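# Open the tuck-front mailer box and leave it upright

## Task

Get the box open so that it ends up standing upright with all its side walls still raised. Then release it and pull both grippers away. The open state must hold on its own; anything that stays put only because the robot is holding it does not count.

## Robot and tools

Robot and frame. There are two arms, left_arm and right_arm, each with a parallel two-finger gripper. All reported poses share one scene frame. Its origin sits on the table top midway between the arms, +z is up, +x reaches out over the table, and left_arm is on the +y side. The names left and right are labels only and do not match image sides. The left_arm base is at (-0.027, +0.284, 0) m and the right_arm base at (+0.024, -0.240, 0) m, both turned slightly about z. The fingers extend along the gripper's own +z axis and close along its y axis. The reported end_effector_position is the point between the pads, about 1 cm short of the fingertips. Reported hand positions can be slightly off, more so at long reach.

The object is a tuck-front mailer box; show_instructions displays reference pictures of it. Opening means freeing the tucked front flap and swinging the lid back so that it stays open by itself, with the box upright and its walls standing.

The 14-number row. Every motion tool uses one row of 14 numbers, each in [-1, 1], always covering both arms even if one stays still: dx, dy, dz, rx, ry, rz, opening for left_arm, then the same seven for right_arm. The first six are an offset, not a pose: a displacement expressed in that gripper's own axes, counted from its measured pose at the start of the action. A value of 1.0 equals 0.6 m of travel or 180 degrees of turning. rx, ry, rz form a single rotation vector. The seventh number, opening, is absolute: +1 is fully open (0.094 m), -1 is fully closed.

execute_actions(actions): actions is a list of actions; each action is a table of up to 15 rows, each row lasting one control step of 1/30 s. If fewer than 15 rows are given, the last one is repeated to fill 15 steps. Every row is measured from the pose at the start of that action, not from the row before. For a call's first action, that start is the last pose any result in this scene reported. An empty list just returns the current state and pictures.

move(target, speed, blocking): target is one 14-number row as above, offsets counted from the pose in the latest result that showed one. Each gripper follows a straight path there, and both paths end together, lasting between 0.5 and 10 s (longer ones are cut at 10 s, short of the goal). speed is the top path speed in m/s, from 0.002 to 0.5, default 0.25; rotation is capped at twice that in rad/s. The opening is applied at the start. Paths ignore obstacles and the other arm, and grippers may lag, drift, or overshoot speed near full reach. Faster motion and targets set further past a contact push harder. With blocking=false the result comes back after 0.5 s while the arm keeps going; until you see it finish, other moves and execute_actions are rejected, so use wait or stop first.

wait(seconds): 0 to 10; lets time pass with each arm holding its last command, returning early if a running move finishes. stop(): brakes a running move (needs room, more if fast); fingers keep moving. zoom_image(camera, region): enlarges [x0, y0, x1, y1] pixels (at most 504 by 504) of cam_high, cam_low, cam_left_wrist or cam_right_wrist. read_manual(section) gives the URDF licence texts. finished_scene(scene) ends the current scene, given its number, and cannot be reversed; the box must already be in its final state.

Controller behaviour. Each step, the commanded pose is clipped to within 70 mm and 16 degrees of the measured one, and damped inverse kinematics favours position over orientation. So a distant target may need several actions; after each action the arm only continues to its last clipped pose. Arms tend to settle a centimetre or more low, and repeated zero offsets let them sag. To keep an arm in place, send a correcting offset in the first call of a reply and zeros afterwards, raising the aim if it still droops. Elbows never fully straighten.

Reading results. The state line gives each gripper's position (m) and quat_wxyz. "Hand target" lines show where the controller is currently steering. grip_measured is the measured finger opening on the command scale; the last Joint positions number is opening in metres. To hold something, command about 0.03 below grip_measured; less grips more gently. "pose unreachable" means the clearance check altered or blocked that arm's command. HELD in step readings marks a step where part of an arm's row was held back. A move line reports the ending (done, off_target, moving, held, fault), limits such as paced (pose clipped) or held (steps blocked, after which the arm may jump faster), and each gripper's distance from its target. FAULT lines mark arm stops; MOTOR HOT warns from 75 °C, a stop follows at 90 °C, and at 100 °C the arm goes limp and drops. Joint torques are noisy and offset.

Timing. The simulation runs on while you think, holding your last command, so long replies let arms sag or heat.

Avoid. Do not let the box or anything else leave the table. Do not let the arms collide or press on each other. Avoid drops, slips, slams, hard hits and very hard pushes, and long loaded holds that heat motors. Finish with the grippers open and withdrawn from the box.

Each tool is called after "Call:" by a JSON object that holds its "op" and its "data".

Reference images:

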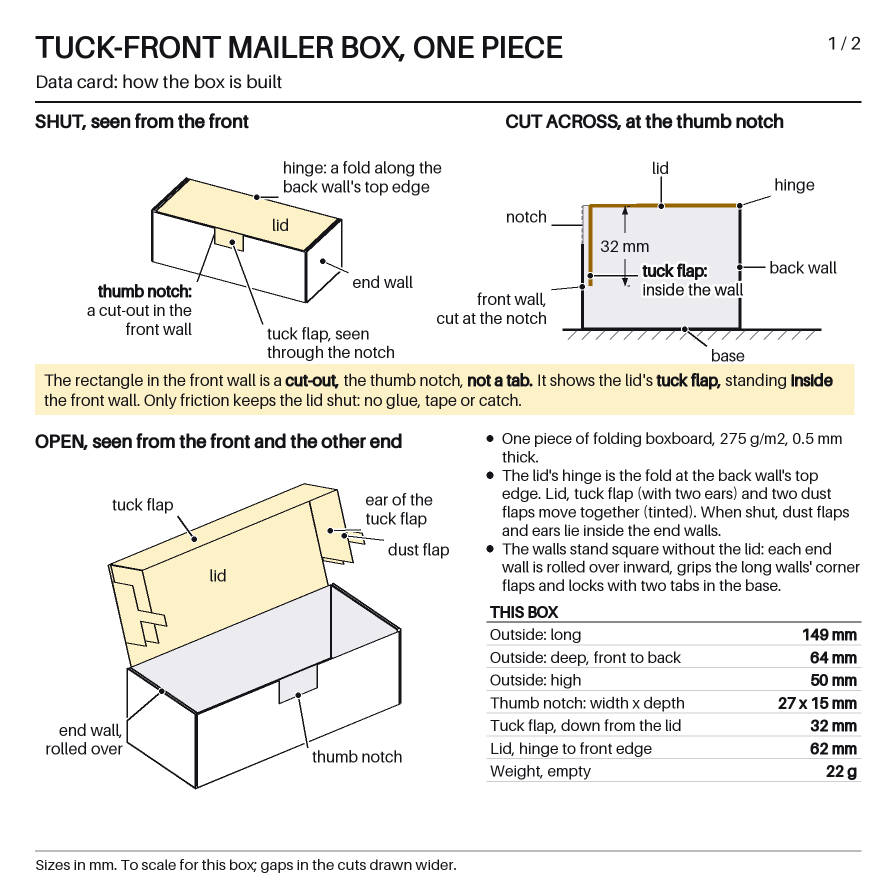

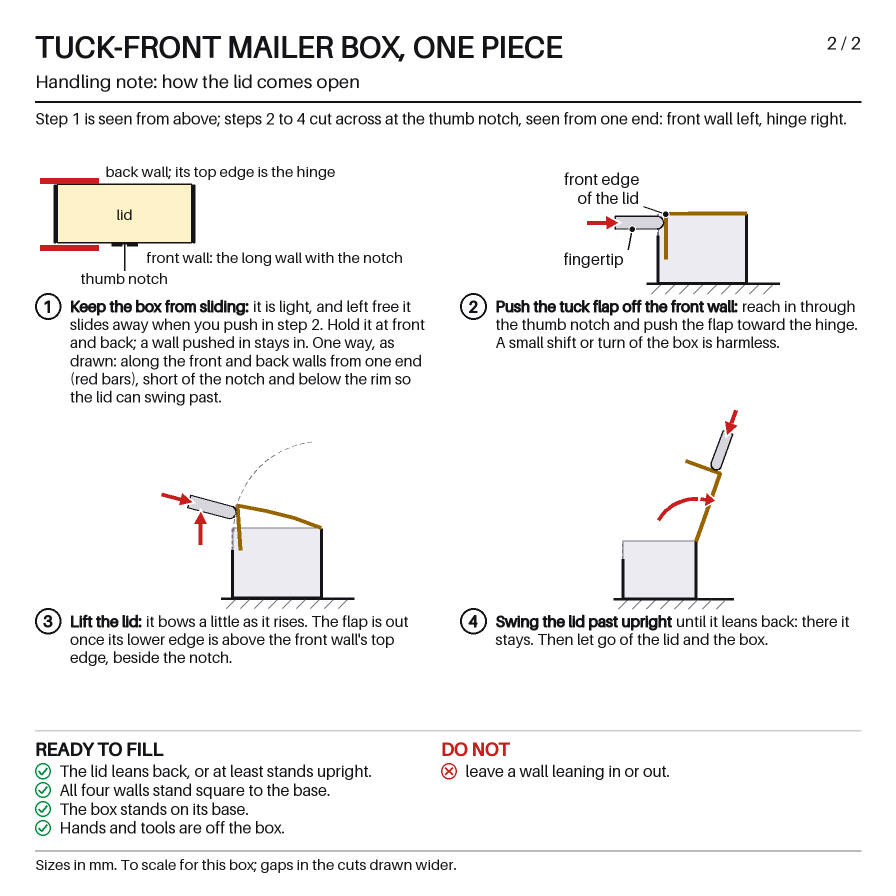

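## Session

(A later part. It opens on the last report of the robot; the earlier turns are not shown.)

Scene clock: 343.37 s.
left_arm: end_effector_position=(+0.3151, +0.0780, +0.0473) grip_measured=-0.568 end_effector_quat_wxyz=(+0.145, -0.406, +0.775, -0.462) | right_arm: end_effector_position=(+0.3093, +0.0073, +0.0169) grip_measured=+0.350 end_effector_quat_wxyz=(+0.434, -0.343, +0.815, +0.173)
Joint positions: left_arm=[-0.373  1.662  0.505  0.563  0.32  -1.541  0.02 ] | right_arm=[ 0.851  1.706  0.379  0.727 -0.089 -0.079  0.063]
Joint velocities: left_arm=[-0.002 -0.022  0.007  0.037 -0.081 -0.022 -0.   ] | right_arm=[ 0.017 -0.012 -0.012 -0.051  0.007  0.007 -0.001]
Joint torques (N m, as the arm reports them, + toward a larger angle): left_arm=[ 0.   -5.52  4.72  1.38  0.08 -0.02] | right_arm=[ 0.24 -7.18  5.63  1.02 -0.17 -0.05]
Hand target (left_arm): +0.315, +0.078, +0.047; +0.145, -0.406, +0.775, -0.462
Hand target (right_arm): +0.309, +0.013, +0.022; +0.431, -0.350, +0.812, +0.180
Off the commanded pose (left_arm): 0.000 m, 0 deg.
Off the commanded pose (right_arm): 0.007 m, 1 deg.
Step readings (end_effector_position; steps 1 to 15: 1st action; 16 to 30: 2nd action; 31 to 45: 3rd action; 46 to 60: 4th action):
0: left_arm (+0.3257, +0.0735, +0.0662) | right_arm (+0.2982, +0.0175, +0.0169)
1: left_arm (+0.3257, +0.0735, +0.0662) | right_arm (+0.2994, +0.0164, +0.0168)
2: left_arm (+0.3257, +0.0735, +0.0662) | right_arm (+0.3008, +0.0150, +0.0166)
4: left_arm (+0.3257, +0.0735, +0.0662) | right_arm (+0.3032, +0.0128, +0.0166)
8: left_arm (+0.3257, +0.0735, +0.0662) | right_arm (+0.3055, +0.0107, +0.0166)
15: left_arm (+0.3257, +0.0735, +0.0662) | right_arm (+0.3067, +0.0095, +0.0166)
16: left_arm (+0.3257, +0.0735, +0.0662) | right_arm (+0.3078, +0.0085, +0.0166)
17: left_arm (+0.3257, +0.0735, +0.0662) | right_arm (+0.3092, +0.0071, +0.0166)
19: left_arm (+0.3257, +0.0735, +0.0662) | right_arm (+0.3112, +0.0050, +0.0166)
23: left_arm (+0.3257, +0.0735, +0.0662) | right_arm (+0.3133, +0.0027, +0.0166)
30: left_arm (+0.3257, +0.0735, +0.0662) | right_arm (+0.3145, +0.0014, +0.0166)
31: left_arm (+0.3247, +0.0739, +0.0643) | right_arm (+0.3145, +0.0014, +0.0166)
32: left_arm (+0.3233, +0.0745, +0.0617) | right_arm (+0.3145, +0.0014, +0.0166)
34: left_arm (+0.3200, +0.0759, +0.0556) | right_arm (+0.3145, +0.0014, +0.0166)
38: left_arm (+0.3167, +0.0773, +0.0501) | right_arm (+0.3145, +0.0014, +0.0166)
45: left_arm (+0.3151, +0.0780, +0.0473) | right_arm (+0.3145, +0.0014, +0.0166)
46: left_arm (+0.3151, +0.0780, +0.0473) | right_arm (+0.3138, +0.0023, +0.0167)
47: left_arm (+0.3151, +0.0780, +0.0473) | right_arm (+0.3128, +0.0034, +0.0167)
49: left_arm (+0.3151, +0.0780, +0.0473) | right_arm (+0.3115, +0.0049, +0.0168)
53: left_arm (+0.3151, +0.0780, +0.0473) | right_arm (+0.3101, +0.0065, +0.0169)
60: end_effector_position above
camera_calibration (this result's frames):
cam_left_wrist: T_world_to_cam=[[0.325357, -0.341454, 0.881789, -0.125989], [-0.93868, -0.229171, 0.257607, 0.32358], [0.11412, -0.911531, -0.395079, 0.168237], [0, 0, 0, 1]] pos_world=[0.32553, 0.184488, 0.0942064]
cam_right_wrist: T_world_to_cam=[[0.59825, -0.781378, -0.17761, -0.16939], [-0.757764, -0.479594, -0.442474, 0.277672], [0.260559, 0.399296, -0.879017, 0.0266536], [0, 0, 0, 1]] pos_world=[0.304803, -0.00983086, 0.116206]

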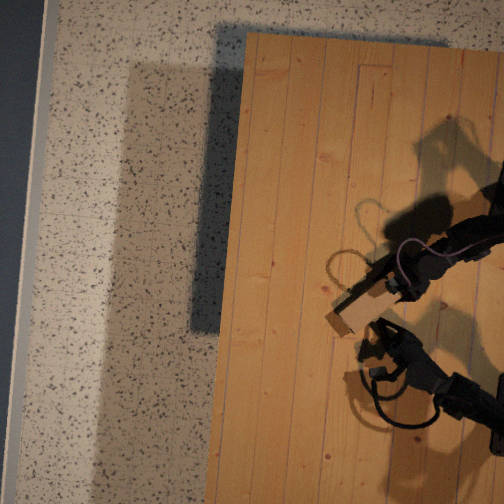

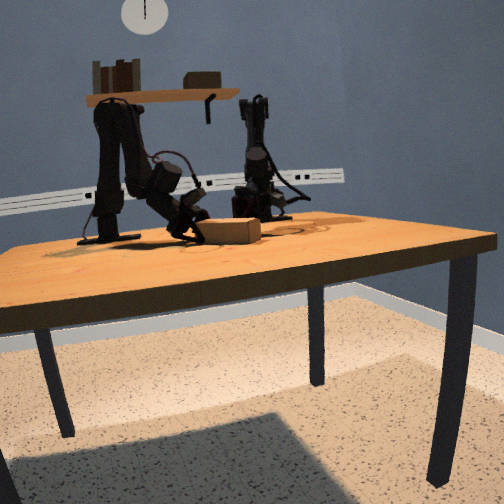

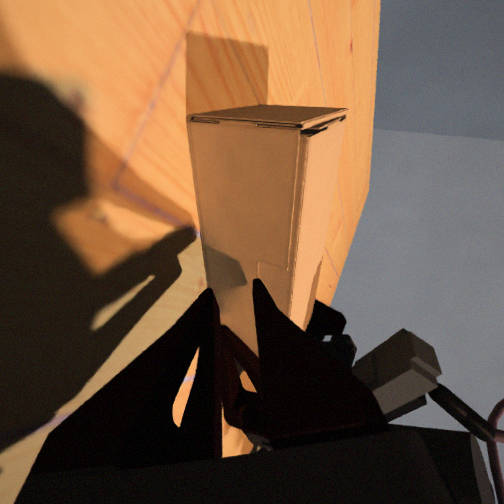

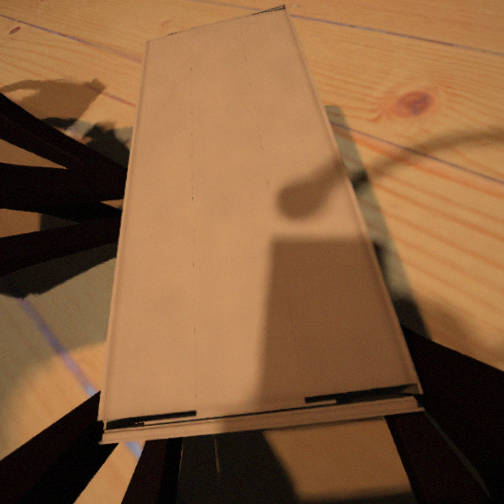

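Call:
{"op": "execute_actions", "data": {"actions": [[[0,-0.008,0,0.006,0,0.002,-0.55,-0.01,0.02,0,-0.021,0,-0.012,0.345]],[[0,-0.02,0,0.015,0,0.005,-0.55,-0.01,0.027,0,-0.028,0,-0.016,0.35]],[[0,-0.04,0.003,0.026,0,0.008,-0.4,-0.01,0.027,0,-0.026,0,-0.011,0.35]],[[0,-0.04,0.003,0.026,0,0.008,-0.25,-0.01,0.027,0,-0.026,0,-0.011,0.35]],[[0,-0.04,0.003,0.026,0,0.008,-0.1,-0.01,0.027,0,-0.026,0,-0.011,0.35]],[[0,-0.04,0.003,0.026,0,0.008,0.05,-0.01,0.027,0,-0.026,0,-0.011,0.35]],[[0,-0.04,0.003,0.026,0,0.008,0.17,-0.01,0.027,0,-0.026,0,-0.011,0.35]],[[0,-0.04,0.003,0.026,0,0.008,0.29,-0.01,0.027,0,-0.026,0,-0.011,0.35]],[[0,-0.012,0,0.009,0,0.003,0.29,-0.01,0.008,0,-0.008,0,-0.004,0.335]],[[0,-0.008,0,0.006,0,0.002,0.29,-0.01,-0.012,0,0.013,0,0.008,0.335]],[[0,-0.008,0,0.006,0,0.002,-0.55,-0.01,0,0,0,0,0,0.335]]]}}

Scene clock: 360.70 s.
left_arm: end_effector_position=(+0.3142, +0.0778, +0.0467) grip_measured=-0.548 end_effector_quat_wxyz=(+0.141, -0.409, +0.774, -0.462) | right_arm: end_effector_position=(+0.3133, +0.0036, +0.0171) grip_measured=+0.344 end_effector_quat_wxyz=(+0.436, -0.338, +0.817, +0.167)
Joint positions: left_arm=[-0.373  1.662  0.504  0.561  0.324 -1.548  0.021] | right_arm=[ 0.84   1.706  0.382  0.724 -0.081 -0.081  0.063]
Joint velocities: left_arm=[-0.002  0.002  0.007  0.037 -0.022  0.007 -0.   ] | right_arm=[ 0.012  0.017 -0.002 -0.022  0.007  0.022 -0.   ]
Joint torques (N m, as the arm reports them, + toward a larger angle): left_arm=[-0.03 -5.51  4.74  1.58  0.09 -0.01] | right_arm=[ 0.19 -7.21  5.47  1.07 -0.01 -0.01]
Hand target (left_arm): +0.317, +0.077, +0.051; +0.146, -0.405, +0.771, -0.469
Hand target (right_arm): +0.316, +0.006, +0.022; +0.437, -0.337, +0.817, +0.167
Off the commanded pose (left_arm): 0.005 m, 1 deg.
Off the commanded pose (right_arm): 0.006 m, 0 deg.
Step readings (end_effector_position; steps 1 to 15: 1st action; 16 to 30: 2nd action; 31 to 45: 3rd action; 46 to 60: 4th action; 61 to 75: 5th action; 76 to 90: 6th action; 91 to 105: 7th action; 106 to 120: 8th action; 121 to 135: 9th action; 136 to 150: 10th action; 151 to 165: 11th action):
0: left_arm (+0.3151, +0.0780, +0.0473) | right_arm (+0.3091, +0.0076, +0.0169)
1: left_arm (+0.3151, +0.0780, +0.0473) | right_arm (+0.3084, +0.0083, +0.0170)
2: left_arm (+0.3151, +0.0780, +0.0473) | right_arm (+0.3075, +0.0092, +0.0170)
4: left_arm (+0.3151, +0.0780, +0.0473) | right_arm (+0.3060, +0.0106, +0.0170)
8: left_arm (+0.3151, +0.0780, +0.0473) | right_arm (+0.3054, +0.0111, +0.0169)
15: left_arm (+0.3151, +0.0780, +0.0473) | right_arm (+0.3054, +0.0111, +0.0169)
16: left_arm (+0.3151, +0.0779, +0.0475) | right_arm (+0.3048, +0.0117, +0.0169)
17: left_arm (+0.3151, +0.0779, +0.0476) | right_arm (+0.3044, +0.0121, +0.0169)
19: left_arm (+0.3151, +0.0779, +0.0476) | right_arm (+0.3043, +0.0122, +0.0170)
23: left_arm (+0.3151, +0.0779, +0.0476) | right_arm (+0.3043, +0.0122, +0.0170)
30: left_arm (+0.3151, +0.0779, +0.0476) | right_arm (+0.3043, +0.0122, +0.0170)
31: left_arm (+0.3151, +0.0778, +0.0476) | right_arm (+0.3046, +0.0119, +0.0169)
32: left_arm (+0.3150, +0.0778, +0.0476) | right_arm (+0.3051, +0.0113, +0.0169)
34: left_arm (+0.3150, +0.0777, +0.0476) | right_arm (+0.3055, +0.0109, +0.0169)
38: left_arm (+0.3150, +0.0777, +0.0476) | right_arm (+0.3055, +0.0109, +0.0169)
45: left_arm (+0.3150, +0.0777, +0.0476) | right_arm (+0.3055, +0.0109, +0.0169)
46: left_arm (+0.3149, +0.0776, +0.0477) | right_arm (+0.3058, +0.0106, +0.0169)
47: left_arm (+0.3148, +0.0776, +0.0476) | right_arm (+0.3066, +0.0104, +0.0172)
49: left_arm (+0.3148, +0.0776, +0.0476) | right_arm (+0.3069, +0.0104, +0.0175)
53: left_arm (+0.3148, +0.0776, +0.0476) | right_arm (+0.3069, +0.0104, +0.0174)
60: left_arm (+0.3148, +0.0776, +0.0476) | right_arm (+0.3069, +0.0104, +0.0174)
61: left_arm (+0.3147, +0.0775, +0.0475) | right_arm (+0.3072, +0.0100, +0.0173)
62: left_arm (+0.3146, +0.0776, +0.0474) | right_arm (+0.3076, +0.0096, +0.0173)
64: left_arm (+0.3146, +0.0776, +0.0473) | right_arm (+0.3078, +0.0094, +0.0173)
68: left_arm (+0.3146, +0.0776, +0.0473) | right_arm (+0.3078, +0.0094, +0.0173)
75: left_arm (+0.3146, +0.0776, +0.0473) | right_arm (+0.3078, +0.0094, +0.0173)
76: left_arm (+0.3145, +0.0776, +0.0471) | right_arm (+0.3081, +0.0091, +0.0173)
77: left_arm (+0.3144, +0.0777, +0.0470) | right_arm (+0.3087, +0.0088, +0.0175)
79: left_arm (+0.3144, +0.0777, +0.0470) | right_arm (+0.3091, +0.0086, +0.0177)
83: left_arm (+0.3144, +0.0777, +0.0470) | right_arm (+0.3090, +0.0085, +0.0176)
90: left_arm (+0.3144, +0.0777, +0.0470) | right_arm (+0.3090, +0.0085, +0.0176)
91: left_arm (+0.3144, +0.0777, +0.0470) | right_arm (+0.3093, +0.0083, +0.0176)
92: left_arm (+0.3144, +0.0777, +0.0469) | right_arm (+0.3097, +0.0078, +0.0175)
94: left_arm (+0.3144, +0.0777, +0.0469) | right_arm (+0.3097, +0.0076, +0.0174)
98: left_arm (+0.3144, +0.0777, +0.0469) | right_arm (+0.3097, +0.0076, +0.0174)
105: left_arm (+0.3144, +0.0777, +0.0469) | right_arm (+0.3097, +0.0076, +0.0174)
106: left_arm (+0.3144, +0.0777, +0.0469) | right_arm (+0.3100, +0.0073, +0.0174)
107: left_arm (+0.3143, +0.0777, +0.0468) | right_arm (+0.3102, +0.0071, +0.0174)
109: left_arm (+0.3143, +0.0777, +0.0468) | right_arm (+0.3104, +0.0069, +0.0174)
113: left_arm (+0.3143, +0.0777, +0.0468) | right_arm (+0.3104, +0.0069, +0.0174)
120: left_arm (+0.3143, +0.0777, +0.0468) | right_arm (+0.3104, +0.0069, +0.0174)
121: left_arm (+0.3140, +0.0778, +0.0465) | right_arm (+0.3108, +0.0065, +0.0173)
122: left_arm (+0.3140, +0.0778, +0.0465) | right_arm (+0.3108, +0.0064, +0.0173)
124: left_arm (+0.3140, +0.0778, +0.0465) | right_arm (+0.3108, +0.0064, +0.0173)
128: left_arm (+0.3140, +0.0778, +0.0465) | right_arm (+0.3108, +0.0064, +0.0173)
135: left_arm (+0.3140, +0.0778, +0.0465) | right_arm (+0.3108, +0.0064, +0.0173)
136: left_arm (+0.3140, +0.0778, +0.0465) | right_arm (+0.3115, +0.0057, +0.0173)
137: left_arm (+0.3141, +0.0778, +0.0466) | right_arm (+0.3118, +0.0054, +0.0172)
139: left_arm (+0.3142, +0.0778, +0.0467) | right_arm (+0.3124, +0.0046, +0.0172)
143: left_arm (+0.3142, +0.0778, +0.0467) | right_arm (+0.3130, +0.0040, +0.0171)
150: left_arm (+0.3142, +0.0778, +0.0467) | right_arm (+0.3133, +0.0036, +0.0171)
151: left_arm (+0.3142, +0.0778, +0.0467) | right_arm (+0.3133, +0.0036, +0.0171)
152: left_arm (+0.3142, +0.0778, +0.0467) | right_arm (+0.3133, +0.0036, +0.0171)
154: left_arm (+0.3142, +0.0778, +0.0467) | right_arm (+0.3133, +0.0036, +0.0171)
158: left_arm (+0.3142, +0.0778, +0.0467) | right_arm (+0.3133, +0.0036, +0.0171)
165: end_effector_position above
camera_calibration (this result's frames):
cam_left_wrist: T_world_to_cam=[[0.332942, -0.336531, 0.88085, -0.127965], [-0.936269, -0.228966, 0.266412, 0.321658], [0.112029, -0.913412, -0.391316, 0.168496], [0, 0, 0, 1]] pos_world=[0.324886, 0.184491, 0.09296]
cam_right_wrist: T_world_to_cam=[[0.5864, -0.791748, -0.171088, -0.171001], [-0.763587, -0.469828, -0.442941, 0.280848], [0.270316, 0.390381, -0.880075, 0.0242515], [0, 0, 0, 1]] pos_world=[0.308171, -0.0129062, 0.116486]

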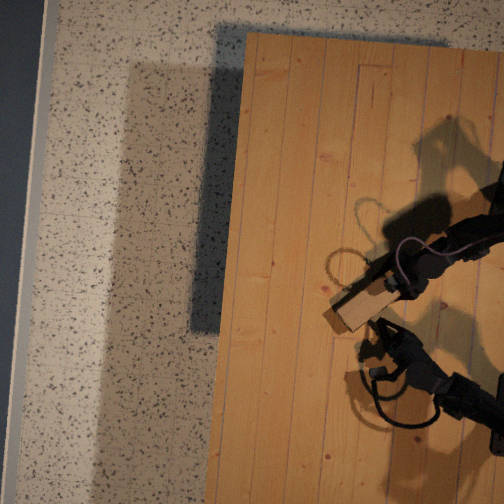

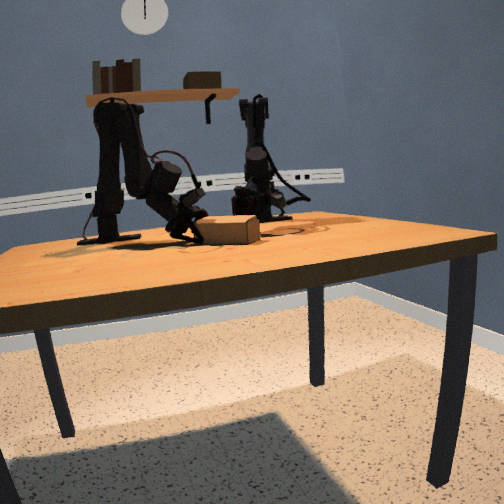

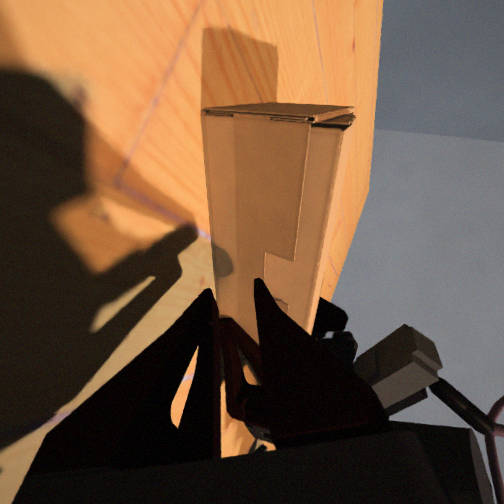

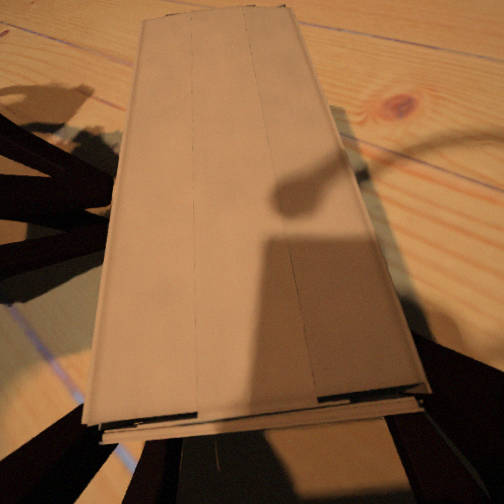

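The lid stayed up. Repeat the push lower on the flap.

Call:
{"op": "execute_actions", "data": {"actions": [[[-0.004,-0.008,0,0.006,-0.005,0.002,-0.47,-0.01,0.022,0,-0.023,0,-0.012,0.335]],[[0,-0.02,0,0.015,0,0.005,-0.47,-0.01,0.025,0,-0.025,0,-0.014,0.335]],[[0,-0.035,0.003,0.023,0,0.008,-0.3,-0.01,0.022,0,-0.021,0,-0.011,0.345]],[[0,-0.035,0.003,0.023,0,0.008,-0.13,-0.01,0.022,0,-0.021,0,-0.011,0.345]],[[0,-0.035,0.003,0.023,0,0.008,0.04,-0.01,0.022,0,-0.021,0,-0.011,0.345]]]}}

Scene clock: 373.10 s.
left_arm: end_effector_position=(+0.3149, +0.0792, +0.0454) grip_measured=+0.037 end_effector_quat_wxyz=(+0.143, -0.412, +0.774, -0.459) | right_arm: end_effector_position=(+0.3089, +0.0084, +0.0172) grip_measured=+0.347 end_effector_quat_wxyz=(+0.433, -0.360, +0.807, +0.176)
Joint positions: left_arm=[-0.373  1.664  0.504  0.559  0.315 -1.549  0.049] | right_arm=[ 0.838  1.706  0.384  0.719 -0.123 -0.117  0.063]
Joint velocities: left_arm=[-0.007  0.007  0.002 -0.007  0.037 -0.066 -0.   ] | right_arm=[-0.012 -0.027  0.012 -0.051  0.007  0.022 -0.   ]
Joint torques (N m, as the arm reports them, + toward a larger angle): left_arm=[-0.22 -5.36  5.52  2.08  0.1  -0.02] | right_arm=[ 0.9  -7.23  5.34  1.   -0.55 -0.26]
Hand target (left_arm): +0.326, +0.073, +0.063; +0.163, -0.396, +0.762, -0.485
Hand target (right_arm): +0.300, +0.020, +0.022; +0.424, -0.389, +0.794, +0.198
Off the commanded pose (left_arm): 0.022 m, 4 deg.
Off the commanded pose (right_arm): 0.016 m, 5 deg.
Step readings (end_effector_position; steps 1 to 15: 1st action; 16 to 30: 2nd action; 31 to 45: 3rd action; 46 to 60: 4th action; 61 to 75: 5th action):
0: left_arm (+0.3142, +0.0778, +0.0467) | right_arm (+0.3133, +0.0036, +0.0171)
1: left_arm (+0.3143, +0.0779, +0.0467) | right_arm (+0.3125, +0.0045, +0.0171)
2: left_arm (+0.3145, +0.0781, +0.0466) | right_arm (+0.3112, +0.0058, +0.0170)
4: left_arm (+0.3147, +0.0785, +0.0466) | right_arm (+0.3092, +0.0076, +0.0169)
8: left_arm (+0.3150, +0.0788, +0.0465) | right_arm (+0.3075, +0.0092, +0.0169)
15: left_arm (+0.3151, +0.0789, +0.0465) | right_arm (+0.3067, +0.0099, +0.0168)
16: left_arm (+0.3153, +0.0788, +0.0468) | right_arm (+0.3059, +0.0106, +0.0168)
17: left_arm (+0.3154, +0.0788, +0.0469) | right_arm (+0.3057, +0.0109, +0.0168)
19: left_arm (+0.3154, +0.0788, +0.0469) | right_arm (+0.3056, +0.0109, +0.0168)
23: left_arm (+0.3154, +0.0788, +0.0469) | right_arm (+0.3056, +0.0109, +0.0168)
30: left_arm (+0.3154, +0.0788, +0.0469) | right_arm (+0.3056, +0.0109, +0.0168)
31: left_arm (+0.3154, +0.0788, +0.0469) | right_arm (+0.3058, +0.0107, +0.0167)
32: left_arm (+0.3153, +0.0788, +0.0467) | right_arm (+0.3062, +0.0103, +0.0167)
34: left_arm (+0.3152, +0.0789, +0.0461) | right_arm (+0.3064, +0.0101, +0.0167)
38: left_arm (+0.3152, +0.0789, +0.0461) | right_arm (+0.3064, +0.0101, +0.0167)
45: left_arm (+0.3152, +0.0789, +0.0461) | right_arm (+0.3064, +0.0101, +0.0167)
46: left_arm (+0.3152, +0.0789, +0.0460) | right_arm (+0.3067, +0.0097, +0.0167)
47: left_arm (+0.3150, +0.0790, +0.0458) | right_arm (+0.3072, +0.0093, +0.0166)
49: left_arm (+0.3150, +0.0790, +0.0458) | right_arm (+0.3073, +0.0091, +0.0166)
53: left_arm (+0.3150, +0.0790, +0.0458) | right_arm (+0.3073, +0.0091, +0.0166)
60: left_arm (+0.3150, +0.0790, +0.0458) | right_arm (+0.3073, +0.0091, +0.0166)
61: left_arm (+0.3149, +0.0790, +0.0457) | right_arm (+0.3077, +0.0087, +0.0166)
62: left_arm (+0.3148, +0.0791, +0.0454) | right_arm (+0.3085, +0.0084, +0.0169)
64: left_arm (+0.3149, +0.0792, +0.0454) | right_arm (+0.3089, +0.0084, +0.0172)
68: left_arm (+0.3149, +0.0792, +0.0454) | right_arm (+0.3089, +0.0084, +0.0172)
75: end_effector_position above
camera_calibration (this result's frames):
cam_left_wrist: T_world_to_cam=[[0.33676, -0.339088, 0.878415, -0.127461], [-0.934094, -0.237792, 0.266312, 0.322981], [0.118577, -0.910205, -0.396819, 0.167117], [0, 0, 0, 1]] pos_world=[0.324802, 0.185692, 0.0922651]
cam_right_wrist: T_world_to_cam=[[0.627524, -0.760801, -0.165513, -0.177732], [-0.736289, -0.510742, -0.443869, 0.271657], [0.253162, 0.400405, -0.880673, 0.0288457], [0, 0, 0, 1]] pos_world=[0.304247, -0.00802171, 0.116567]

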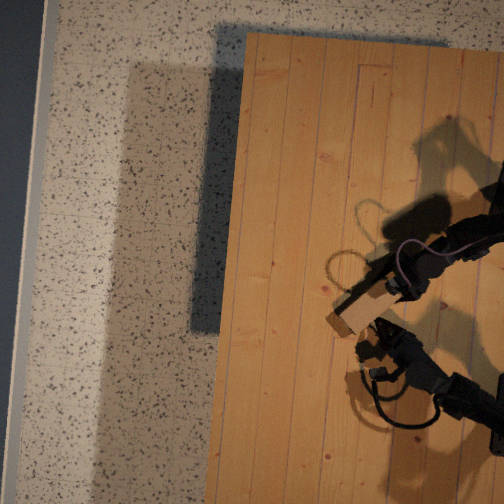

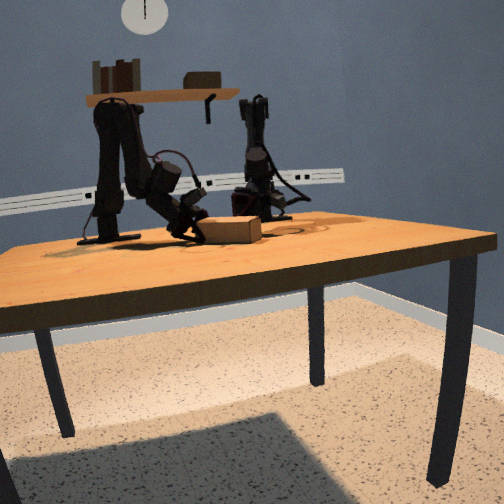

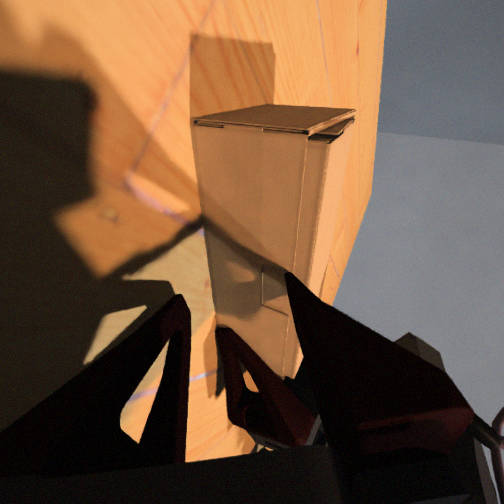

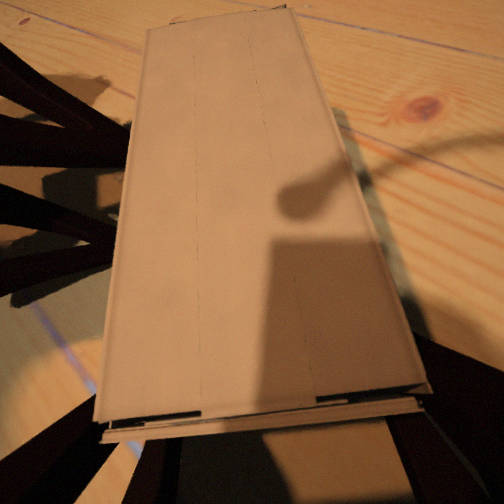

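Call:
{"op": "execute_actions", "data": {"actions": [[[0,-0.04,0.003,0.026,0,0.008,0.15,-0.01,0.027,0,-0.026,0,-0.011,0.35]],[[0,-0.04,0.003,0.026,0,0.008,0.26,-0.01,0.027,0,-0.026,0,-0.011,0.35]],[[0,-0.04,0.003,0.026,0,0.008,0.36,-0.01,0.027,0,-0.026,0,-0.011,0.35]],[[0,-0.012,0,0.009,0,0.003,0.36,-0.01,0.008,0,-0.008,0,-0.004,0.335]],[[0,-0.008,0,0.006,0,0.002,0.36,-0.01,-0.012,0,0.013,0,0.008,0.335]],[[0,-0.036,0.002,0.027,0,0.009,-0.5,-0.01,0,0,0,0,0,0.335]]]}}

Scene clock: 387.80 s.
left_arm: end_effector_position=(+0.3233, +0.0754, +0.0601) grip_measured=-0.498 end_effector_quat_wxyz=(+0.162, -0.399, +0.762, -0.484) | right_arm: end_effector_position=(+0.3145, +0.0028, +0.0171) grip_measured=+0.344 end_effector_quat_wxyz=(+0.436, -0.339, +0.817, +0.167)
Joint positions: left_arm=[-0.373  1.664  0.504  0.632  0.316 -1.55   0.024] | right_arm=[ 0.834  1.706  0.385  0.719 -0.088 -0.087  0.063]
Joint velocities: left_arm=[-0.007  0.002  0.017  0.022 -0.022 -0.081  0.   ] | right_arm=[ 0.002  0.022 -0.002  0.022 -0.051 -0.051 -0.   ]
Joint torques (N m, as the arm reports them, + toward a larger angle): left_arm=[-0.17 -4.83  5.08  1.67  0.09 -0.03] | right_arm=[ 0.12 -7.15  5.52  1.08 -0.03 -0.01]
Hand target (left_arm): +0.327, +0.073, +0.064; +0.167, -0.394, +0.758, -0.492
Hand target (right_arm): +0.317, +0.005, +0.022; +0.436, -0.339, +0.817, +0.167
Off the commanded pose (left_arm): 0.006 m, 1 deg.
Off the commanded pose (right_arm): 0.006 m, 0 deg.
Step readings (end_effector_position; steps 1 to 15: 1st action; 16 to 30: 2nd action; 31 to 45: 3rd action; 46 to 60: 4th action; 61 to 75: 5th action; 76 to 90: 6th action):
0: left_arm (+0.3149, +0.0792, +0.0454) | right_arm (+0.3089, +0.0084, +0.0172)
1: left_arm (+0.3149, +0.0792, +0.0454) | right_arm (+0.3091, +0.0082, +0.0171)
2: left_arm (+0.3149, +0.0792, +0.0454) | right_arm (+0.3094, +0.0079, +0.0171)
4: left_arm (+0.3149, +0.0792, +0.0454) | right_arm (+0.3095, +0.0078, +0.0171)
8: left_arm (+0.3149, +0.0792, +0.0454) | right_arm (+0.3095, +0.0078, +0.0171)
15: left_arm (+0.3149, +0.0792, +0.0454) | right_arm (+0.3095, +0.0078, +0.0171)
16: left_arm (+0.3149, +0.0792, +0.0454) | right_arm (+0.3097, +0.0076, +0.0171)
17: left_arm (+0.3148, +0.0792, +0.0453) | right_arm (+0.3100, +0.0072, +0.0171)
19: left_arm (+0.3148, +0.0792, +0.0453) | right_arm (+0.3101, +0.0071, +0.0171)
23: left_arm (+0.3148, +0.0792, +0.0453) | right_arm (+0.3101, +0.0071, +0.0171)
30: left_arm (+0.3148, +0.0792, +0.0453) | right_arm (+0.3101, +0.0071, +0.0171)
31: left_arm (+0.3149, +0.0790, +0.0457) | right_arm (+0.3104, +0.0068, +0.0171)
32: left_arm (+0.3152, +0.0788, +0.0461) | right_arm (+0.3113, +0.0064, +0.0174)
34: left_arm (+0.3154, +0.0787, +0.0465) | right_arm (+0.3114, +0.0063, +0.0174)
38: left_arm (+0.3154, +0.0787, +0.0465) | right_arm (+0.3114, +0.0063, +0.0174)
45: left_arm (+0.3154, +0.0787, +0.0465) | right_arm (+0.3114, +0.0063, +0.0174)
46: left_arm (+0.3154, +0.0787, +0.0465) | right_arm (+0.3117, +0.0058, +0.0173)
47: left_arm (+0.3154, +0.0787, +0.0465) | right_arm (+0.3118, +0.0057, +0.0173)
49: left_arm (+0.3154, +0.0787, +0.0465) | right_arm (+0.3118, +0.0057, +0.0173)
53: left_arm (+0.3154, +0.0787, +0.0465) | right_arm (+0.3118, +0.0057, +0.0173)
60: left_arm (+0.3154, +0.0787, +0.0465) | right_arm (+0.3118, +0.0057, +0.0173)
61: left_arm (+0.3154, +0.0787, +0.0465) | right_arm (+0.3125, +0.0050, +0.0172)
62: left_arm (+0.3154, +0.0787, +0.0465) | right_arm (+0.3128, +0.0046, +0.0172)
64: left_arm (+0.3154, +0.0787, +0.0466) | right_arm (+0.3135, +0.0039, +0.0172)
68: left_arm (+0.3154, +0.0787, +0.0466) | right_arm (+0.3141, +0.0032, +0.0171)
75: left_arm (+0.3154, +0.0787, +0.0466) | right_arm (+0.3145, +0.0028, +0.0171)
76: left_arm (+0.3162, +0.0784, +0.0479) | right_arm (+0.3145, +0.0028, +0.0171)
77: left_arm (+0.3173, +0.0779, +0.0496) | right_arm (+0.3145, +0.0028, +0.0171)
79: left_arm (+0.3197, +0.0769, +0.0537) | right_arm (+0.3145, +0.0028, +0.0171)
83: left_arm (+0.3220, +0.0759, +0.0578) | right_arm (+0.3145, +0.0028, +0.0171)
90: end_effector_position above
camera_calibration (this result's frames):
cam_left_wrist: T_world_to_cam=[[0.278433, -0.31207, 0.908343, -0.129498], [-0.949705, -0.230563, 0.211899, 0.333801], [0.143303, -0.921658, -0.360571, 0.159175], [0, 0, 0, 1]] pos_world=[0.330259, 0.183255, 0.10429]
cam_right_wrist: T_world_to_cam=[[0.58784, -0.790859, -0.170252, -0.172829], [-0.763048, -0.472145, -0.441404, 0.281108], [0.268705, 0.389385, -0.881009, 0.0247596], [0, 0, 0, 1]] pos_world=[0.309442, -0.0136008, 0.116471]

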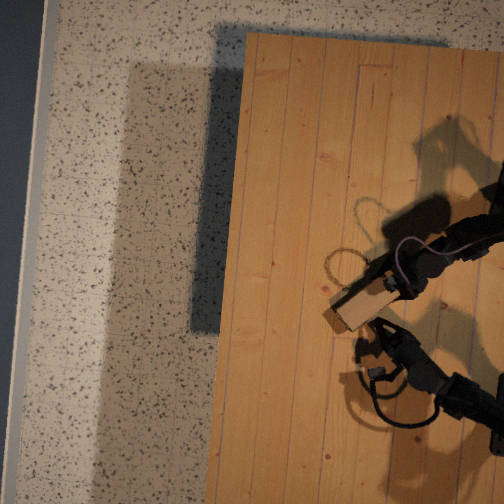

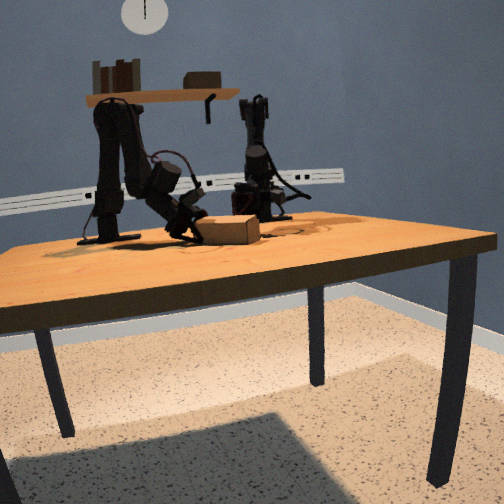

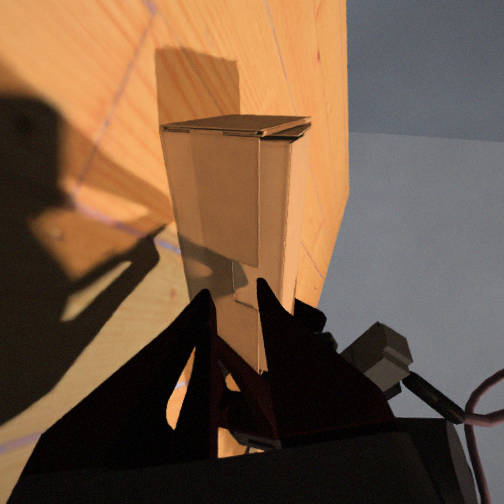

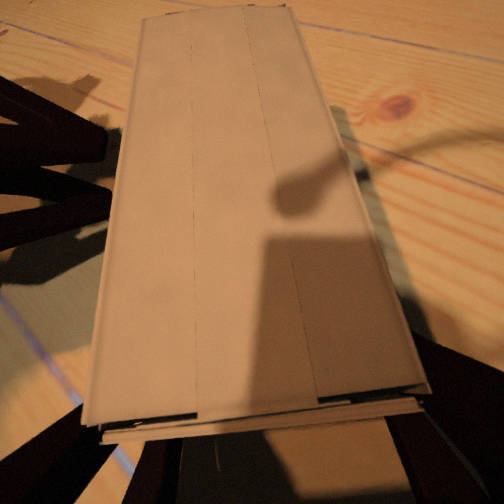

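Call:
{"op": "execute_actions", "data": {"actions": [[[0,-0.008,0,0.006,0,0.002,-0.5,-0.01,0.022,0,-0.023,0,-0.012,0.335]],[[0,-0.015,0,0.011,0,0.004,-0.5,-0.01,0.027,0,-0.026,0,-0.012,0.35]],[[0,-0.036,0.003,0.023,0,0.008,-0.4,-0.01,0.027,0,-0.026,0,-0.011,0.355]],[[0,-0.036,0.003,0.023,0,0.008,-0.3,-0.01,0.027,0,-0.026,0,-0.011,0.355]],[[0,-0.036,0.003,0.023,0,0.008,-0.2,-0.01,0.027,0,-0.026,0,-0.011,0.355]]]}}

Scene clock: 399.47 s.
left_arm: end_effector_position=(+0.3235, +0.0752, +0.0605) grip_measured=-0.203 end_effector_quat_wxyz=(+0.163, -0.398, +0.762, -0.485) | right_arm: end_effector_position=(+0.3103, +0.0067, +0.0168) grip_measured=+0.356 end_effector_quat_wxyz=(+0.431, -0.353, +0.811, +0.178)
Joint positions: left_arm=[-0.373  1.664  0.504  0.634  0.316 -1.55   0.037] | right_arm=[ 0.832  1.706  0.385  0.716 -0.123 -0.104  0.064]
Joint velocities: left_arm=[-0.002 -0.002 -0.007 -0.037 -0.051 -0.037 -0.   ] | right_arm=[ 0.002  0.007  0.002 -0.007  0.022  0.081 -0.001]
Joint torques (N m, as the arm reports them, + toward a larger angle): left_arm=[-0.23 -5.6   5.69  2.08  0.07 -0.02] | right_arm=[ 0.95 -7.24  5.52  1.01 -0.63 -0.25]
Hand target (left_arm): +0.333, +0.070, +0.079; +0.182, -0.382, +0.749, -0.510
Hand target (right_arm): +0.300, +0.020, +0.022; +0.422, -0.384, +0.796, +0.204
Off the commanded pose (left_arm): 0.022 m, 4 deg.
Off the commanded pose (right_arm): 0.018 m, 5 deg.
Step readings (end_effector_position; steps 1 to 15: 1st action; 16 to 30: 2nd action; 31 to 45: 3rd action; 46 to 60: 4th action; 61 to 75: 5th action):
0: left_arm (+0.3236, +0.0752, +0.0607) | right_arm (+0.3145, +0.0028, +0.0171)
1: left_arm (+0.3236, +0.0752, +0.0607) | right_arm (+0.3136, +0.0037, +0.0171)
2: left_arm (+0.3236, +0.0752, +0.0607) | right_arm (+0.3123, +0.0050, +0.0170)
4: left_arm (+0.3236, +0.0752, +0.0607) | right_arm (+0.3104, +0.0067, +0.0169)
8: left_arm (+0.3236, +0.0752, +0.0607) | right_arm (+0.3099, +0.0071, +0.0168)
15: left_arm (+0.3236, +0.0752, +0.0607) | right_arm (+0.3099, +0.0071, +0.0168)
16: left_arm (+0.3236, +0.0752, +0.0607) | right_arm (+0.3096, +0.0075, +0.0169)
17: left_arm (+0.3236, +0.0752, +0.0607) | right_arm (+0.3095, +0.0076, +0.0169)
19: left_arm (+0.3236, +0.0752, +0.0607) | right_arm (+0.3095, +0.0076, +0.0169)
23: left_arm (+0.3236, +0.0752, +0.0607) | right_arm (+0.3095, +0.0076, +0.0169)
30: left_arm (+0.3236, +0.0752, +0.0607) | right_arm (+0.3095, +0.0076, +0.0169)
31: left_arm (+0.3236, +0.0752, +0.0607) | right_arm (+0.3095, +0.0076, +0.0169)
32: left_arm (+0.3236, +0.0752, +0.0607) | right_arm (+0.3095, +0.0076, +0.0169)
34: left_arm (+0.3236, +0.0752, +0.0607) | right_arm (+0.3095, +0.0076, +0.0169)
38: left_arm (+0.3235, +0.0752, +0.0607) | right_arm (+0.3095, +0.0076, +0.0169)
45: left_arm (+0.3235, +0.0752, +0.0607) | right_arm (+0.3095, +0.0076, +0.0169)
46: left_arm (+0.3235, +0.0752, +0.0607) | right_arm (+0.3096, +0.0075, +0.0169)
47: left_arm (+0.3235, +0.0752, +0.0605) | right_arm (+0.3097, +0.0073, +0.0169)
49: left_arm (+0.3235, +0.0752, +0.0605) | right_arm (+0.3098, +0.0072, +0.0169)
53: left_arm (+0.3235, +0.0752, +0.0605) | right_arm (+0.3098, +0.0072, +0.0169)
60: left_arm (+0.3235, +0.0752, +0.0605) | right_arm (+0.3098, +0.0072, +0.0169)
61: left_arm (+0.3235, +0.0752, +0.0605) | right_arm (+0.3100, +0.0071, +0.0168)
62: left_arm (+0.3235, +0.0752, +0.0605) | right_arm (+0.3102, +0.0068, +0.0168)
64: left_arm (+0.3235, +0.0752, +0.0605) | right_arm (+0.3103, +0.0067, +0.0168)
68: left_arm (+0.3235, +0.0752, +0.0605) | right_arm (+0.3103, +0.0067, +0.0168)
75: end_effector_position above
camera_calibration (this result's frames):
cam_left_wrist: T_world_to_cam=[[0.276805, -0.31132, 0.909098, -0.129534], [-0.950135, -0.230055, 0.210518, 0.334028], [0.143604, -0.922038, -0.359477, 0.159031], [0, 0, 0, 1]] pos_world=[0.33039, 0.183151, 0.104608]
cam_right_wrist: T_world_to_cam=[[0.616075, -0.767663, -0.176481, -0.176142], [-0.747069, -0.498432, -0.439834, 0.274855], [0.24968, 0.402814, -0.880568, 0.0299553], [0, 0, 0, 1]] pos_world=[0.306372, -0.0102874, 0.116182]

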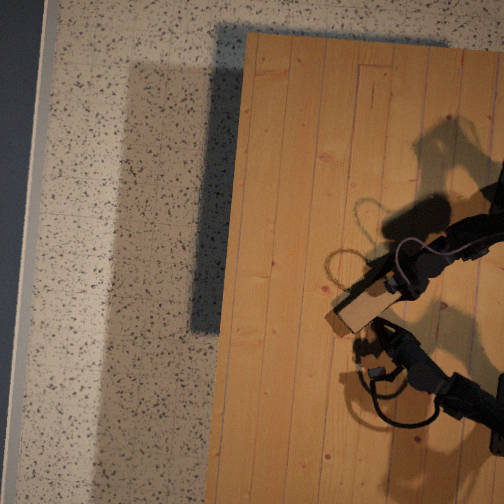

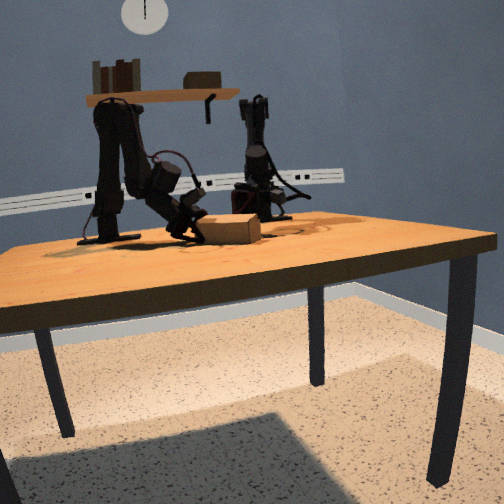

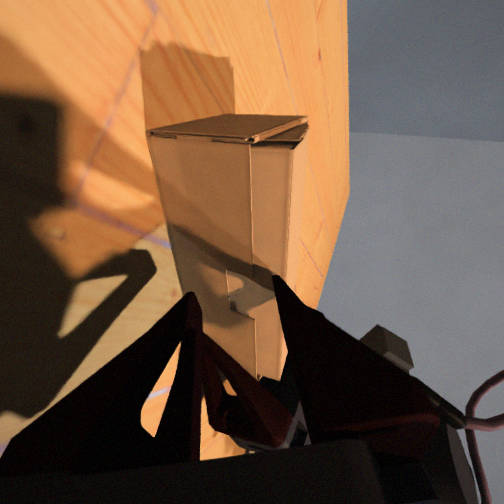

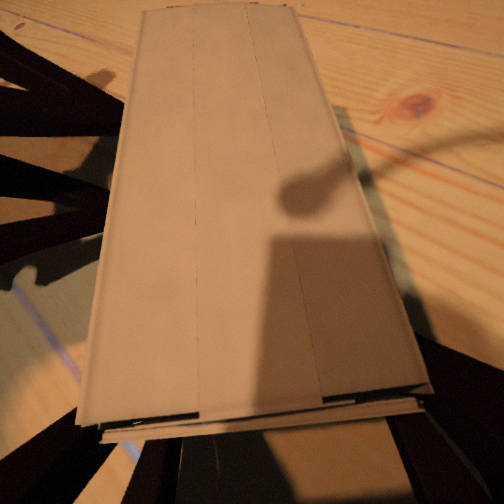

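Call:
{"op": "execute_actions", "data": {"actions": [[[0,-0.012,0,0.009,0,0.003,-0.2,-0.01,0.008,0,-0.008,0,-0.004,0.335]],[[0,-0.008,0,0.006,0,0.002,-0.2,-0.01,-0.012,0,0.013,0,0.008,0.335]],[[0,-0.008,0,0.006,0,0.002,-0.4,-0.01,0,0,0,0,0,0.335],[0,-0.008,0,0.006,0,0.002,-0.4,-0.01,0,0,0,0,0,0.335],[0,-0.008,0,0.006,0,0.002,-0.4,-0.01,0,0,0,0,0,0.335],[0,-0.008,0,0.006,0,0.002,-0.4,-0.01,0.022,0,-0.023,0,-0.012,0.335]],[[0,-0.015,0,0.011,0,0.004,-0.4,-0.01,0.027,0,-0.026,0,-0.012,0.35]],[[0,-0.036,0.003,0.023,0,0.008,-0.3,-0.01,0.027,0,-0.026,0,-0.011,0.355]],[[0,-0.036,0.003,0.023,0,0.008,-0.2,-0.01,0.027,0,-0.026,0,-0.011,0.355]],[[0,-0.036,0.003,0.023,0,0.008,-0.1,-0.01,0.027,0,-0.026,0,-0.011,0.355]]]}}

Call:
{"op": "zoom_image", "data": {"camera": "cam_left_wrist", "region": [130,90,400,360]}}

Scene clock: 419.77 s.
left_arm: end_effector_position=(+0.3235, +0.0752, +0.0608) grip_measured=-0.103 end_effector_quat_wxyz=(+0.163, -0.398, +0.761, -0.485) | right_arm: end_effector_position=(+0.3106, +0.0063, +0.0169) grip_measured=+0.356 end_effector_quat_wxyz=(+0.431, -0.352, +0.811, +0.178)
Joint positions: left_arm=[-0.373  1.664  0.504  0.637  0.316 -1.551  0.042] | right_arm=[ 0.829  1.706  0.385  0.716 -0.125 -0.105  0.064]
Joint velocities: left_arm=[-0.007 -0.022 -0.022  0.007 -0.051  0.037 -0.   ] | right_arm=[ 0.017  0.012  0.002 -0.066 -0.037 -0.007 -0.001]
Joint torques (N m, as the arm reports them, + toward a larger angle): left_arm=[-0.2  -5.54  5.66  2.05  0.07 -0.01] | right_arm=[ 0.99 -7.23  5.5   1.   -0.65 -0.25]
Hand target (left_arm): +0.333, +0.070, +0.078; +0.182, -0.383, +0.749, -0.509
Hand target (right_arm): +0.301, +0.020, +0.022; +0.422, -0.384, +0.796, +0.204
Off the commanded pose (left_arm): 0.021 m, 4 deg.
Off the commanded pose (right_arm): 0.018 m, 5 deg.
Step readings (end_effector_position; steps 1 to 15: 1st action; 16 to 30: 2nd action; 31 to 45: 3rd action; 46 to 60: 4th action; 61 to 75: 5th action; 76 to 90: 6th action; 91 to 105: 7th action):
0: left_arm (+0.3235, +0.0752, +0.0605) | right_arm (+0.3103, +0.0067, +0.0168)
1: left_arm (+0.3231, +0.0754, +0.0601) | right_arm (+0.3108, +0.0062, +0.0168)
2: left_arm (+0.3231, +0.0754, +0.0601) | right_arm (+0.3108, +0.0062, +0.0168)
4: left_arm (+0.3231, +0.0754, +0.0601) | right_arm (+0.3108, +0.0062, +0.0168)
8: left_arm (+0.3231, +0.0754, +0.0601) | right_arm (+0.3108, +0.0062, +0.0168)
15: left_arm (+0.3231, +0.0754, +0.0601) | right_arm (+0.3108, +0.0062, +0.0168)
16: left_arm (+0.3231, +0.0754, +0.0601) | right_arm (+0.3114, +0.0055, +0.0167)
17: left_arm (+0.3232, +0.0753, +0.0603) | right_arm (+0.3118, +0.0051, +0.0167)
19: left_arm (+0.3233, +0.0753, +0.0603) | right_arm (+0.3126, +0.0042, +0.0166)
23: left_arm (+0.3233, +0.0753, +0.0603) | right_arm (+0.3133, +0.0034, +0.0166)
30: left_arm (+0.3233, +0.0753, +0.0603) | right_arm (+0.3137, +0.0030, +0.0165)
31: left_arm (+0.3233, +0.0753, +0.0603) | right_arm (+0.3137, +0.0030, +0.0165)
32: left_arm (+0.3233, +0.0753, +0.0603) | right_arm (+0.3137, +0.0030, +0.0165)
34: left_arm (+0.3233, +0.0753, +0.0603) | right_arm (+0.3128, +0.0039, +0.0166)
38: left_arm (+0.3233, +0.0753, +0.0603) | right_arm (+0.3101, +0.0069, +0.0169)
45: left_arm (+0.3233, +0.0753, +0.0603) | right_arm (+0.3101, +0.0069, +0.0169)
46: left_arm (+0.3233, +0.0753, +0.0603) | right_arm (+0.3098, +0.0072, +0.0169)
47: left_arm (+0.3233, +0.0753, +0.0603) | right_arm (+0.3098, +0.0072, +0.0169)
49: left_arm (+0.3233, +0.0753, +0.0603) | right_arm (+0.3098, +0.0072, +0.0169)
53: left_arm (+0.3233, +0.0753, +0.0603) | right_arm (+0.3098, +0.0072, +0.0169)
60: left_arm (+0.3233, +0.0753, +0.0603) | right_arm (+0.3098, +0.0072, +0.0169)
61: left_arm (+0.3233, +0.0753, +0.0603) | right_arm (+0.3098, +0.0072, +0.0169)
62: left_arm (+0.3233, +0.0753, +0.0603) | right_arm (+0.3098, +0.0072, +0.0169)
64: left_arm (+0.3232, +0.0753, +0.0603) | right_arm (+0.3098, +0.0072, +0.0169)
68: left_arm (+0.3232, +0.0753, +0.0603) | right_arm (+0.3098, +0.0072, +0.0169)
75: left_arm (+0.3232, +0.0753, +0.0603) | right_arm (+0.3098, +0.0072, +0.0169)
76: left_arm (+0.3232, +0.0753, +0.0603) | right_arm (+0.3100, +0.0070, +0.0169)
77: left_arm (+0.3232, +0.0753, +0.0603) | right_arm (+0.3101, +0.0069, +0.0169)
79: left_arm (+0.3232, +0.0753, +0.0603) | right_arm (+0.3102, +0.0068, +0.0169)
83: left_arm (+0.3232, +0.0753, +0.0603) | right_arm (+0.3102, +0.0068, +0.0169)
90: left_arm (+0.3232, +0.0753, +0.0603) | right_arm (+0.3102, +0.0068, +0.0169)
91: left_arm (+0.3232, +0.0753, +0.0603) | right_arm (+0.3104, +0.0066, +0.0169)
92: left_arm (+0.3232, +0.0753, +0.0603) | right_arm (+0.3105, +0.0064, +0.0169)
94: left_arm (+0.3235, +0.0752, +0.0607) | right_arm (+0.3106, +0.0063, +0.0169)
98: left_arm (+0.3235, +0.0752, +0.0608) | right_arm (+0.3106, +0.0063, +0.0169)
105: end_effector_position above
camera_calibration (this result's frames):
cam_left_wrist: T_world_to_cam=[[0.275478, -0.310368, 0.909826, -0.129503], [-0.950413, -0.230019, 0.209301, 0.33419], [0.144317, -0.922368, -0.358343, 0.158818], [0, 0, 0, 1]] pos_world=[0.330374, 0.183165, 0.10479]
cam_right_wrist: T_world_to_cam=[[0.616021, -0.767672, -0.176628, -0.176637], [-0.747097, -0.498285, -0.439952, 0.27492], [0.249728, 0.402978, -0.88048, 0.0300402], [0, 0, 0, 1]] pos_world=[0.306702, -0.010716, 0.116203]

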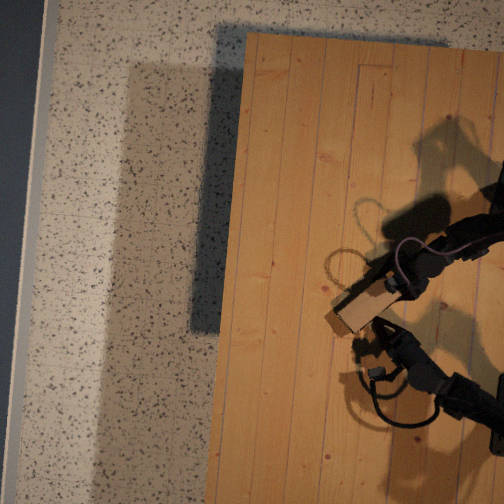

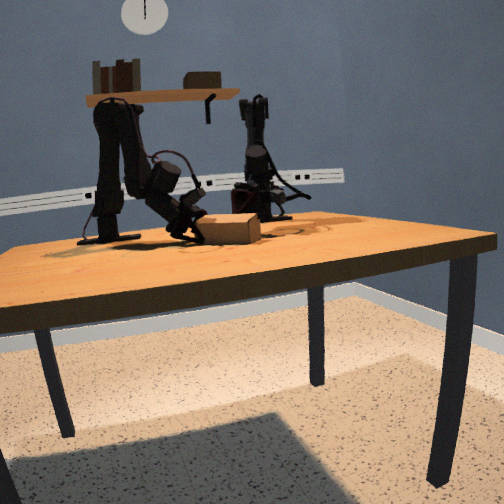

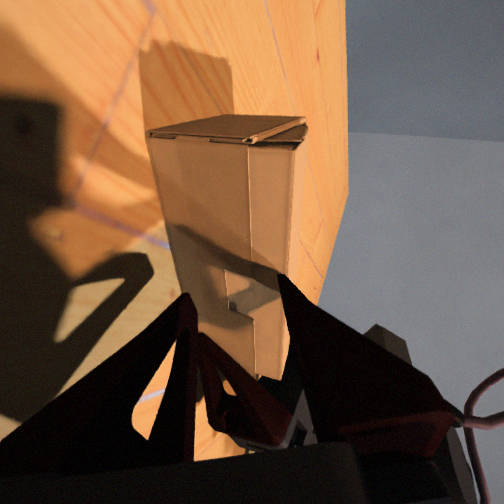

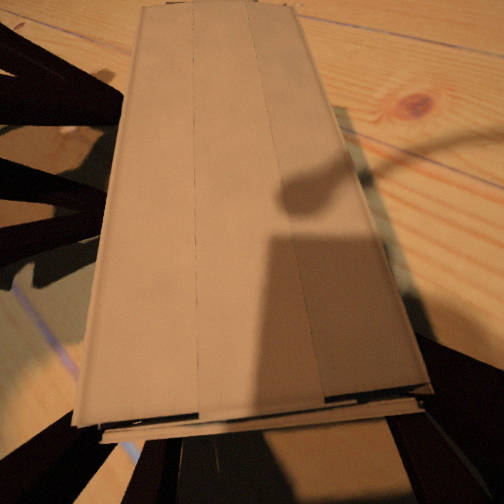

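Region (130, 90, 400, 360) of cam_left_wrist's 504x504 image, scaled by 1.867, with more detail than that image has.

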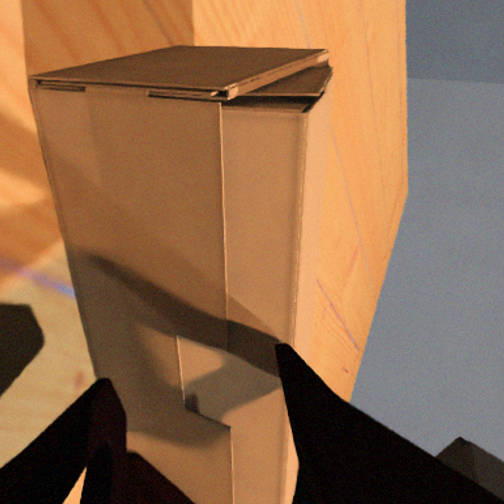

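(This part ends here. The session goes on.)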